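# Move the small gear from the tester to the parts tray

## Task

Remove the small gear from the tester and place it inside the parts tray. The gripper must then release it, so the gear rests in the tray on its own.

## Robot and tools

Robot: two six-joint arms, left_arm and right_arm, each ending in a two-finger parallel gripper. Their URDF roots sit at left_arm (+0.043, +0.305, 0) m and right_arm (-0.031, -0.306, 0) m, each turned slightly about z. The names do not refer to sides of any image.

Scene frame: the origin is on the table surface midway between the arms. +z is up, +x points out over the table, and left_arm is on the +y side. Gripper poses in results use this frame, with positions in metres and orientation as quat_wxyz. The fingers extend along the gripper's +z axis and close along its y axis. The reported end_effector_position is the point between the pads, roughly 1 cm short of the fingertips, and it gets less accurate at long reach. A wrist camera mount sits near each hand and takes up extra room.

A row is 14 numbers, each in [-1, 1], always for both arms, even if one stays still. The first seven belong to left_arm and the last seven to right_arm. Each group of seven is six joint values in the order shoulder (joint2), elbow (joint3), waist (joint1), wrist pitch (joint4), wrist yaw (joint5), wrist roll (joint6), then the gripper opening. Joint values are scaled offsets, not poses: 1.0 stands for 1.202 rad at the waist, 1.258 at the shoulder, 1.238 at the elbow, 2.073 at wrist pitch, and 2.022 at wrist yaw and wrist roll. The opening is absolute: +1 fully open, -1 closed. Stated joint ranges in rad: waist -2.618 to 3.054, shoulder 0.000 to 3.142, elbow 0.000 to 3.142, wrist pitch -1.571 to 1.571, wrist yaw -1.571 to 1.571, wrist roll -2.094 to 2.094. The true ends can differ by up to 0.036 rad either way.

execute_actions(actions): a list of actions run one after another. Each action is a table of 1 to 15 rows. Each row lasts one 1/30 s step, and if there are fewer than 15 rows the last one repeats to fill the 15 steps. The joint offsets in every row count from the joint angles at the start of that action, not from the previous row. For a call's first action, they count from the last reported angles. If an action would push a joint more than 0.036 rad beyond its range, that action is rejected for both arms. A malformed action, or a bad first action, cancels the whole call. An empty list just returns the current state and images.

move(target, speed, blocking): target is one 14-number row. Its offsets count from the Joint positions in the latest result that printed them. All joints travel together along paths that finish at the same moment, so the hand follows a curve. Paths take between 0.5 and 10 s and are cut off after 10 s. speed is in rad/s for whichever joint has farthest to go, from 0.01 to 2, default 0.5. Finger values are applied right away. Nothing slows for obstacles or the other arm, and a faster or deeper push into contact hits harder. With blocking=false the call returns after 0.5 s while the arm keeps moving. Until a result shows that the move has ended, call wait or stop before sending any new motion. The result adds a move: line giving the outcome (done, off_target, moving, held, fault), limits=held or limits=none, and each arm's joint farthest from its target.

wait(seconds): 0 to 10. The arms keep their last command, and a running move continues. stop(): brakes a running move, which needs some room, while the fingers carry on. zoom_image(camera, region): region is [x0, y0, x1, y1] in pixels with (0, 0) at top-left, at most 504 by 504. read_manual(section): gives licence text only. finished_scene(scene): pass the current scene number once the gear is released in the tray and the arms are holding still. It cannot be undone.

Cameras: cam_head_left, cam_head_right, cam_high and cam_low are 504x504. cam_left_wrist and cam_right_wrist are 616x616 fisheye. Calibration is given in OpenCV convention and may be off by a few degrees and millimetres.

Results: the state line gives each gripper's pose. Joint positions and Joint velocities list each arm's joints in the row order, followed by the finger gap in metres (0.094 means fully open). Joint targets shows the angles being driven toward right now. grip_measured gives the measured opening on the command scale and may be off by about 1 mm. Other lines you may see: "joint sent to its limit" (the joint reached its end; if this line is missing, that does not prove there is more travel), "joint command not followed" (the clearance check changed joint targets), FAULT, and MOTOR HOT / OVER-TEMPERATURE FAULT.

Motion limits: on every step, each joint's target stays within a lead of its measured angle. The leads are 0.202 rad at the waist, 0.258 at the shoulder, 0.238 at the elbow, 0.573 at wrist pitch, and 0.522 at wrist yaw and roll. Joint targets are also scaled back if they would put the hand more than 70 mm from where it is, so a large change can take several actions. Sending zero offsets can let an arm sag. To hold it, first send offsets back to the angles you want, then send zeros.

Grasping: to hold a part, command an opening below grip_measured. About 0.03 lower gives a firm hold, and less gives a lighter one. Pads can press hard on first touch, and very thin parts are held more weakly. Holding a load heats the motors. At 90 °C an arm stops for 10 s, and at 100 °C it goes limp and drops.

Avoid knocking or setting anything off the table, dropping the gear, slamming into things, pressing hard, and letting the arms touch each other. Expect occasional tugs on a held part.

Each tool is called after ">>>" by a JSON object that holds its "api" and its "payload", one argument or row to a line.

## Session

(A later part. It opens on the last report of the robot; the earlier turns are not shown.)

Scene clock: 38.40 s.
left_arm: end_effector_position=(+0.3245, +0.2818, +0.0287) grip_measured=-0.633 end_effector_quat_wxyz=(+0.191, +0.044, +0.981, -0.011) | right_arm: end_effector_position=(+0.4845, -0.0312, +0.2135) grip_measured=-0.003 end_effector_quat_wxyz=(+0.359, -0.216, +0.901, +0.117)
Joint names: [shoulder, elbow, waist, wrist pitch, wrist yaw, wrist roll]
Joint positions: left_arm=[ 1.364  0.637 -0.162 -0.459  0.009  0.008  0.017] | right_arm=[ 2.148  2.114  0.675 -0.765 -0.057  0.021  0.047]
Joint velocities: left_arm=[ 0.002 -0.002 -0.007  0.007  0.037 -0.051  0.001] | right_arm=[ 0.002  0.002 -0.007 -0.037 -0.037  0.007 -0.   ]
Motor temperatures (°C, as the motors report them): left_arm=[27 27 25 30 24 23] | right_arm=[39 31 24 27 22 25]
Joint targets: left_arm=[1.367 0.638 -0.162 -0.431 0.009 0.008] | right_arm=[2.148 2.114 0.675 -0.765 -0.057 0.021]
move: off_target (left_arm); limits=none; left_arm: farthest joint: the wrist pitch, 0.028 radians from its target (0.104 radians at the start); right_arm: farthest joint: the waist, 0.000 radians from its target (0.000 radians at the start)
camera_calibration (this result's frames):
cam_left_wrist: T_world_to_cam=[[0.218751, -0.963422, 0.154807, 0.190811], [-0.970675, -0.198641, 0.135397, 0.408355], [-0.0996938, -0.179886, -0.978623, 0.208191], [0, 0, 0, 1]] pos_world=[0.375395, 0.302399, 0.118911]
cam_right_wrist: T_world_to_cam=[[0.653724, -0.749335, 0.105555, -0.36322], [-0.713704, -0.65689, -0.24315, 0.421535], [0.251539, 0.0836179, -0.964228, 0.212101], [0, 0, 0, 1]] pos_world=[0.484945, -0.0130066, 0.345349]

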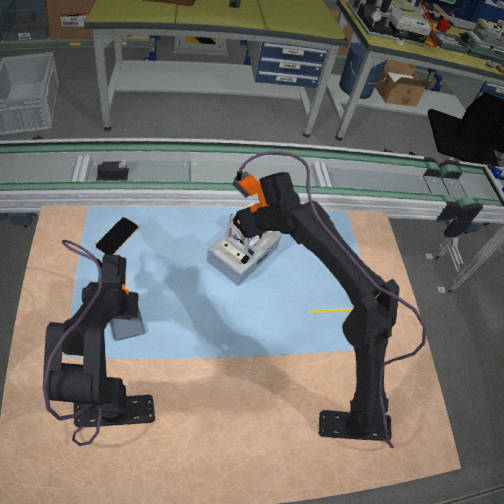

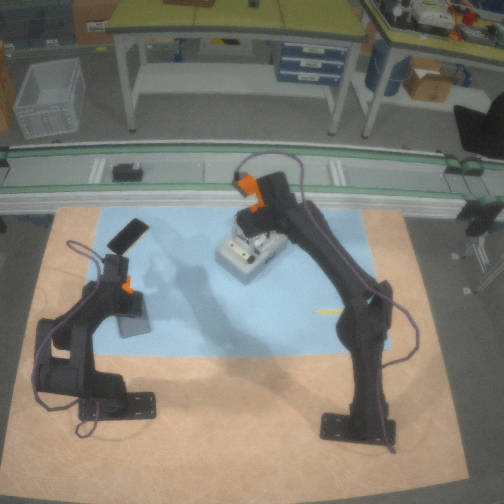

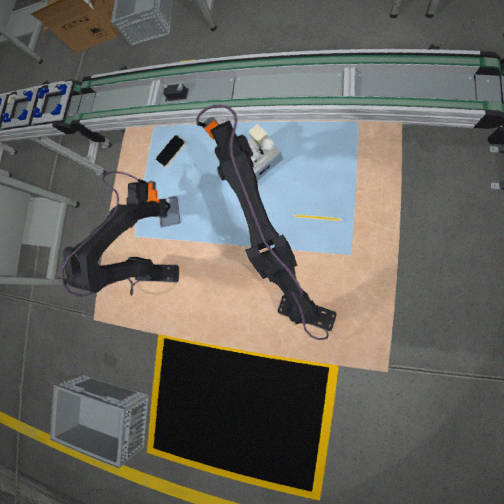

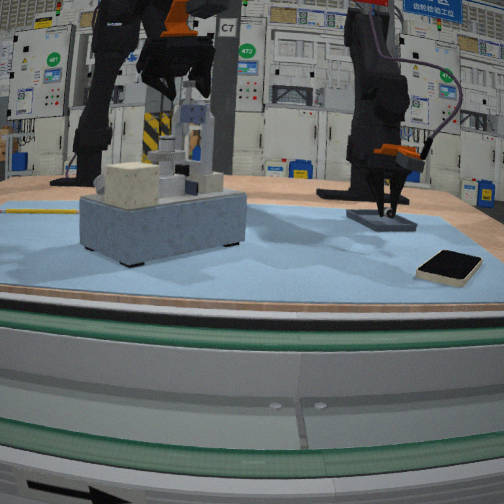

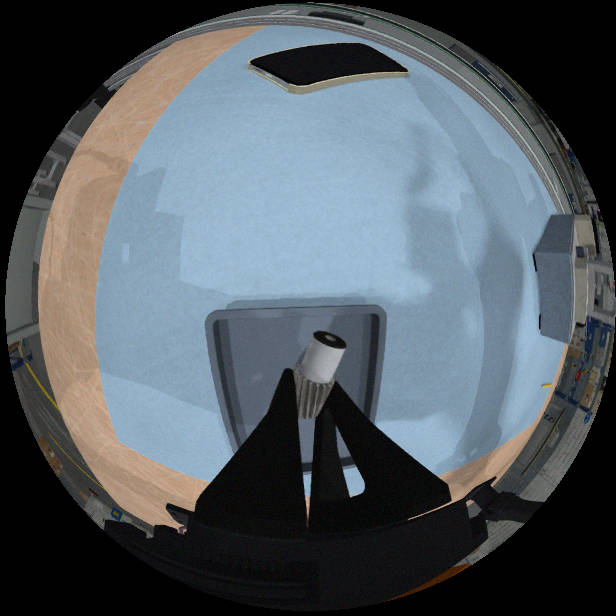

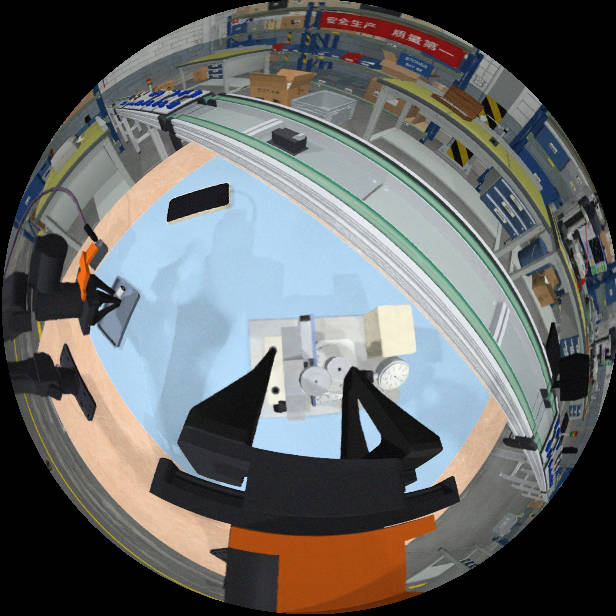

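>>> {"api": "move", "payload": {
  "target": [-0.025,-0.045,0,0,0,0,-0.69,0,0,0,0,0,0,0],
  "speed": 0.15
}}

>>> {"api": "move", "payload": {
  "target": [0,0,0,0,0,0,0.2,0,0,0,0,0,0,0]
}}

>>> {"api": "move", "payload": {
  "target": [-0.2,0,0,0,0,0,0.2,0,0,0,0,0,0,0]
}}

Scene clock: 39.30 s.
left_arm: end_effector_position=(+0.3096, +0.2830, +0.0171) grip_measured=-0.633 end_effector_quat_wxyz=(+0.174, +0.044, +0.984, -0.011) | right_arm: end_effector_position=(+0.4845, -0.0312, +0.2135) grip_measured=-0.003 end_effector_quat_wxyz=(+0.359, -0.216, +0.901, +0.117)
Joint names: [shoulder, elbow, waist, wrist pitch, wrist yaw, wrist roll]
Joint positions: left_arm=[ 1.355  0.592 -0.162 -0.457  0.009  0.008  0.017] | right_arm=[ 2.148  2.114  0.675 -0.765 -0.057  0.021  0.047]
Joint velocities: left_arm=[ 0.002  0.007 -0.022 -0.037 -0.007  0.037 -0.001] | right_arm=[-0.007  0.007  0.012  0.022 -0.037 -0.037  0.001]
Motor temperatures (°C, as the motors report them): left_arm=[27 27 25 30 24 23] | right_arm=[39 30 24 27 22 25]
Joint targets: left_arm=[1.333 0.581 -0.162 -0.459 0.009 0.008] | right_arm=[2.148 2.114 0.675 -0.765 -0.057 0.021]
move: off_target (left_arm); limits=none; left_arm: farthest joint: the shoulder, 0.022 radians from its target (0.032 radians at the start); right_arm: farthest joint: the waist, 0.000 radians from its target (0.000 radians at the start)
camera_calibration (this result's frames):
cam_left_wrist: T_world_to_cam=[[0.223985, -0.963841, 0.144364, 0.195692], [-0.965355, -0.199067, 0.168709, 0.393626], [-0.133871, -0.177151, -0.975036, 0.20528], [0, 0, 0, 1]] pos_world=[0.363638, 0.303339, 0.105497]
cam_right_wrist: T_world_to_cam=[[0.653724, -0.749335, 0.105555, -0.36322], [-0.713704, -0.65689, -0.24315, 0.421535], [0.251539, 0.0836179, -0.964228, 0.212101], [0, 0, 0, 1]] pos_world=[0.484945, -0.0130066, 0.345349]

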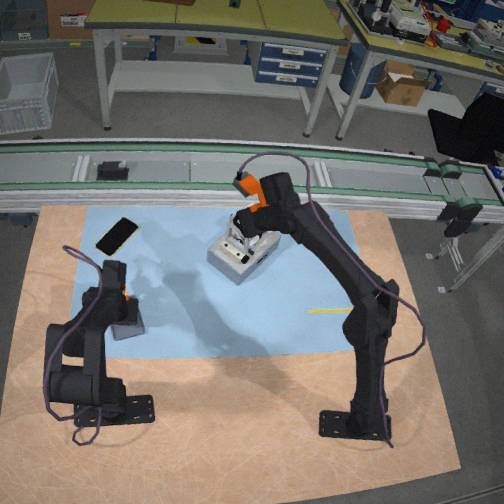

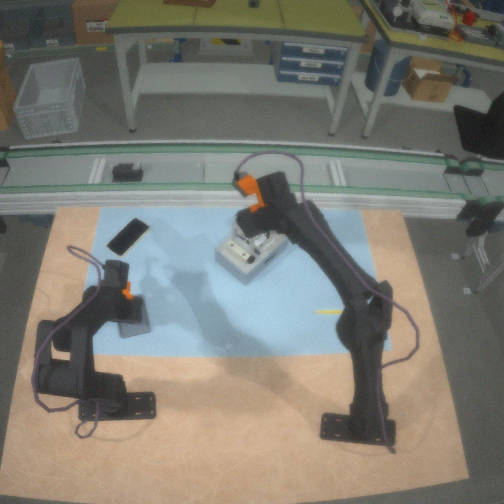

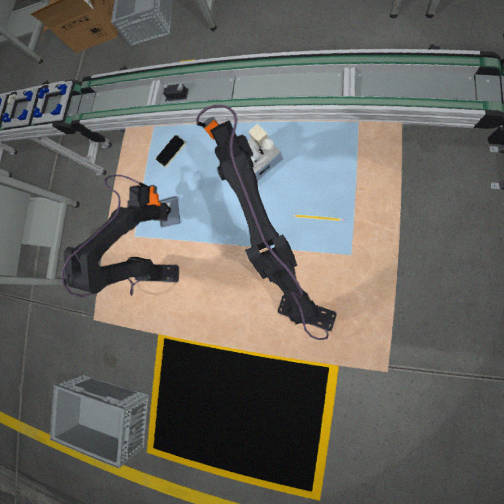

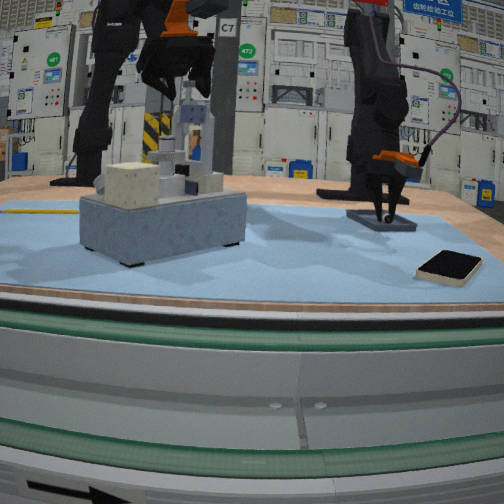

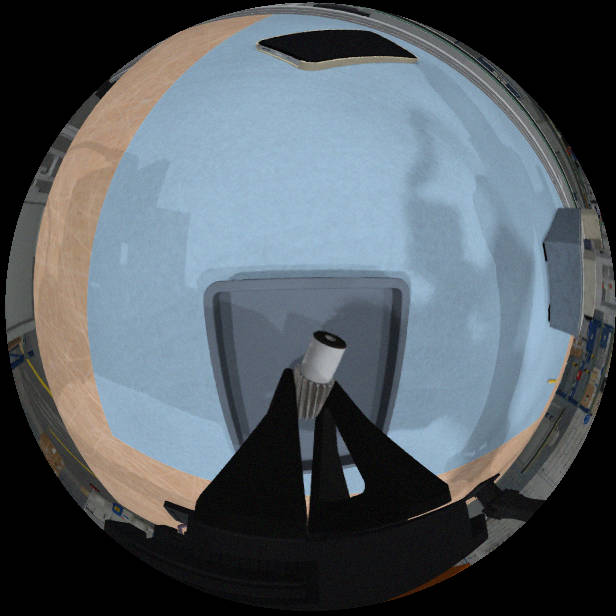

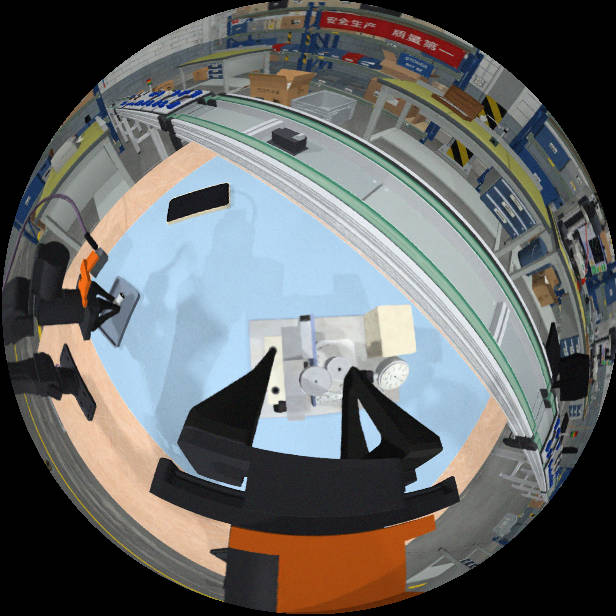

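Scene clock: 39.80 s.
left_arm: end_effector_position=(+0.3096, +0.2829, +0.0171) grip_measured=+0.197 end_effector_quat_wxyz=(+0.174, +0.044, +0.984, -0.011) | right_arm: end_effector_position=(+0.4845, -0.0312, +0.2135) grip_measured=-0.003 end_effector_quat_wxyz=(+0.359, -0.216, +0.901, +0.117)
Joint names: [shoulder, elbow, waist, wrist pitch, wrist yaw, wrist roll]
Joint positions: left_arm=[ 1.355  0.592 -0.162 -0.457  0.009  0.008  0.056] | right_arm=[ 2.148  2.114  0.675 -0.765 -0.057  0.021  0.047]
Joint velocities: left_arm=[-0.002 -0.022 -0.007  0.022  0.037 -0.007 -0.   ] | right_arm=[-0.007 -0.012 -0.022  0.022 -0.11   0.037 -0.   ]
Motor temperatures (°C, as the motors report them): left_arm=[27 27 25 29 24 23] | right_arm=[39 30 24 27 22 25]
Joint targets: left_arm=[1.355 0.592 -0.162 -0.457 0.009 0.008] | right_arm=[2.148 2.114 0.675 -0.765 -0.057 0.021]
move: done; limits=none; left_arm: farthest joint: the waist, 0.000 radians from its target (0.000 radians at the start); right_arm: farthest joint: the waist, 0.000 radians from its target (0.000 radians at the start)
camera_calibration (this result's frames):
cam_left_wrist: T_world_to_cam=[[0.223863, -0.963819, 0.144702, 0.195653], [-0.965376, -0.19888, 0.168808, 0.393559], [-0.133922, -0.177482, -0.974969, 0.205376], [0, 0, 0, 1]] pos_world=[0.363637, 0.303296, 0.105488]
cam_right_wrist: T_world_to_cam=[[0.653724, -0.749335, 0.105555, -0.36322], [-0.713704, -0.65689, -0.24315, 0.421535], [0.251539, 0.0836179, -0.964228, 0.212101], [0, 0, 0, 1]] pos_world=[0.484945, -0.0130066, 0.345349]

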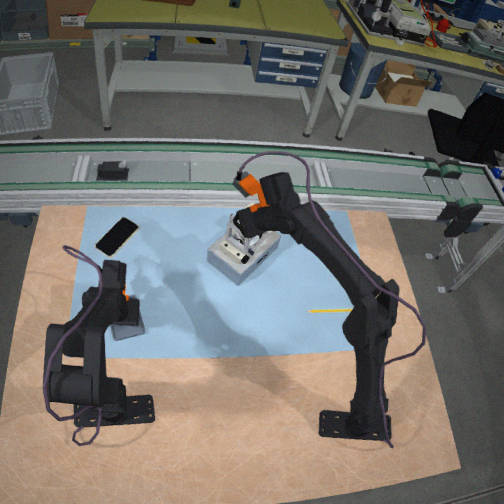

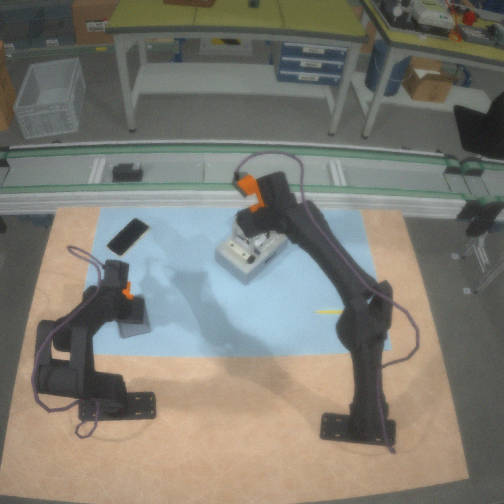

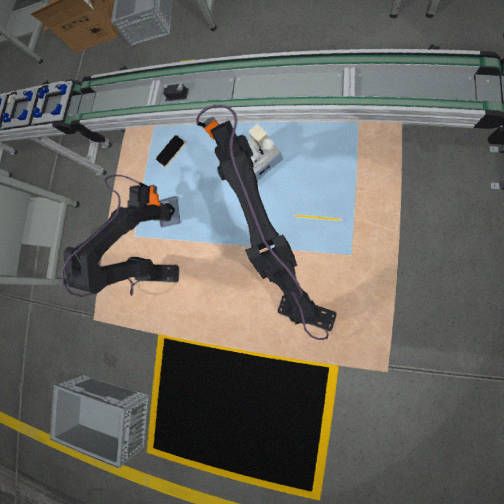

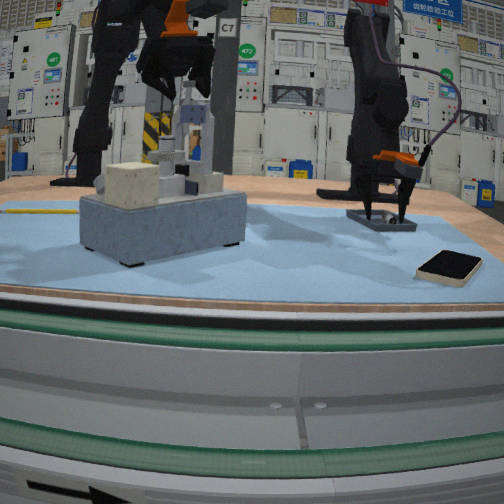

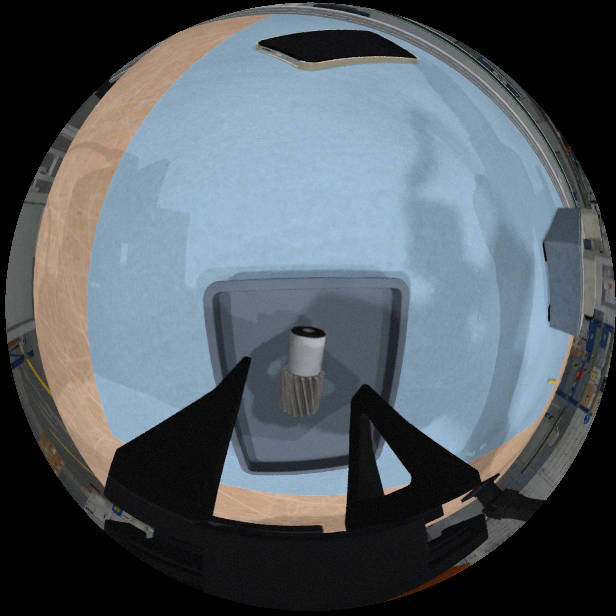

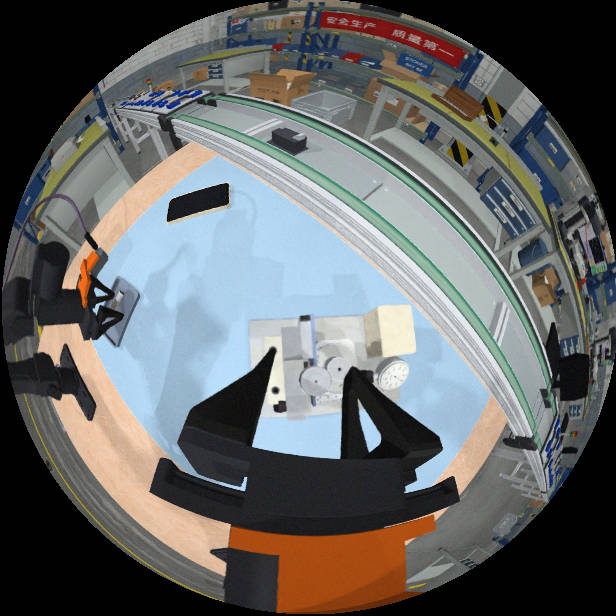

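Scene clock: 40.70 s.
left_arm: end_effector_position=(+0.3262, +0.2816, +0.0764) grip_measured=+0.197 end_effector_quat_wxyz=(+0.286, +0.044, +0.957, -0.015) | right_arm: end_effector_position=(+0.4845, -0.0312, +0.2135) grip_measured=-0.003 end_effector_quat_wxyz=(+0.359, -0.216, +0.901, +0.117)
Joint names: [shoulder, elbow, waist, wrist pitch, wrist yaw, wrist roll]
Joint positions: left_arm=[ 1.123  0.592 -0.162 -0.458  0.009  0.008  0.056] | right_arm=[ 2.148  2.114  0.675 -0.765 -0.057  0.021  0.047]
Joint velocities: left_arm=[-0.002  0.017  0.002 -0.022 -0.022 -0.022  0.   ] | right_arm=[ 0.032  0.002 -0.012 -0.051  0.007 -0.037 -0.   ]
Motor temperatures (°C, as the motors report them): left_arm=[26 27 25 29 24 23] | right_arm=[39 30 24 27 22 25]
Joint targets: left_arm=[1.103 0.592 -0.162 -0.457 0.009 0.008] | right_arm=[2.148 2.114 0.675 -0.765 -0.057 0.021]
move: done; limits=none; left_arm: farthest joint: the shoulder, 0.020 radians from its target (0.252 radians at the start); right_arm: farthest joint: the waist, 0.000 radians from its target (0.000 radians at the start)
camera_calibration (this result's frames):
cam_left_wrist: T_world_to_cam=[[0.182938, -0.960544, 0.209496, 0.189569], [-0.978853, -0.197802, -0.0521649, 0.420222], [0.0915454, -0.195523, -0.976417, 0.196837], [0, 0, 0, 1]] pos_world=[0.358636, 0.303696, 0.174402]
cam_right_wrist: T_world_to_cam=[[0.653724, -0.749335, 0.105555, -0.36322], [-0.713704, -0.65689, -0.24315, 0.421535], [0.251539, 0.0836179, -0.964228, 0.212101], [0, 0, 0, 1]] pos_world=[0.484945, -0.0130066, 0.345349]

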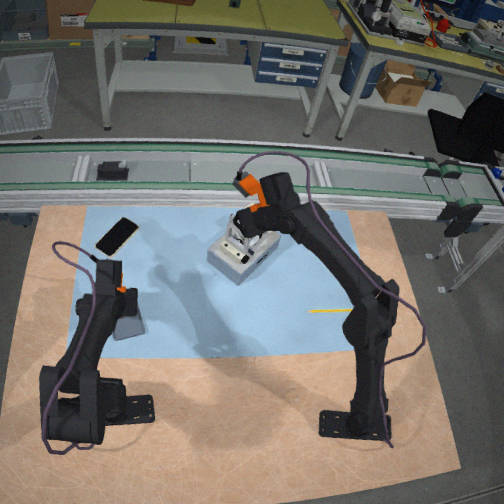

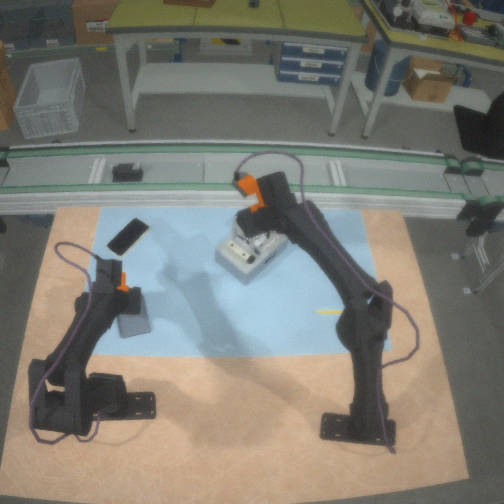

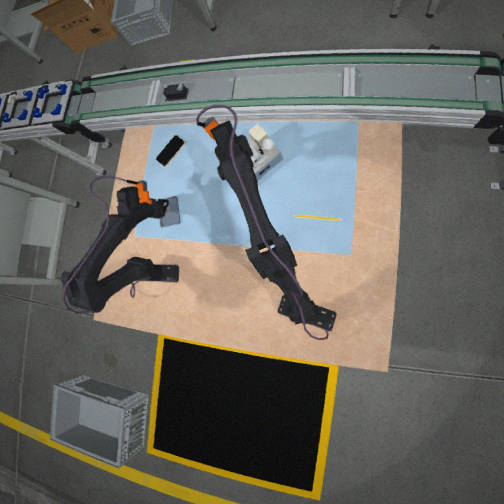

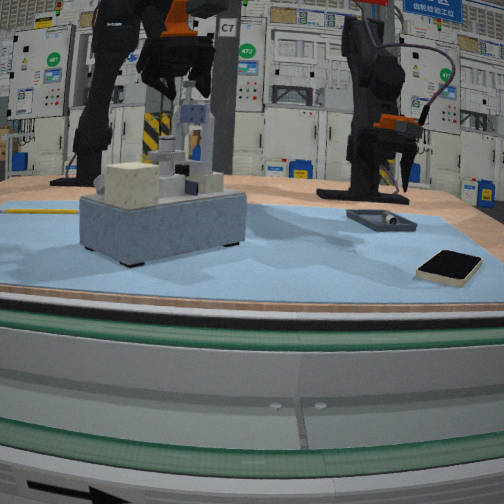

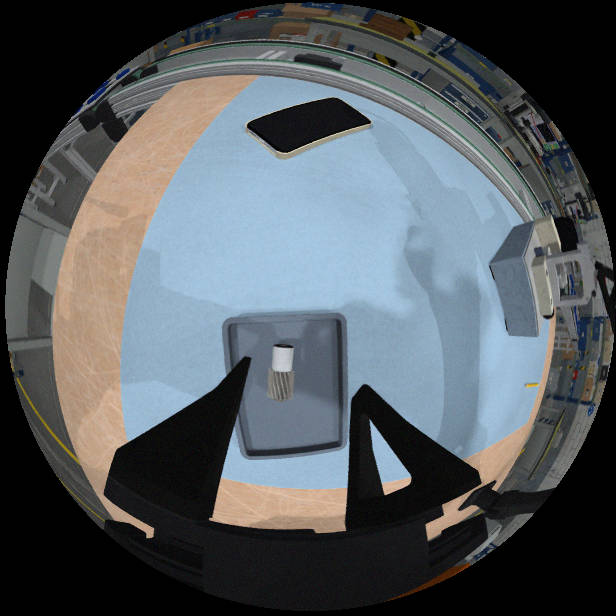

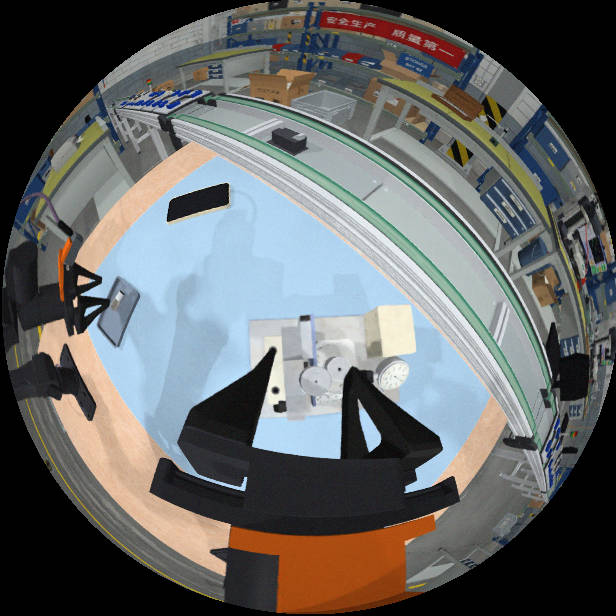

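>>> {"api": "finished_scene", "payload": {
  "scene": 2
}}

The scene is finished: the task was done.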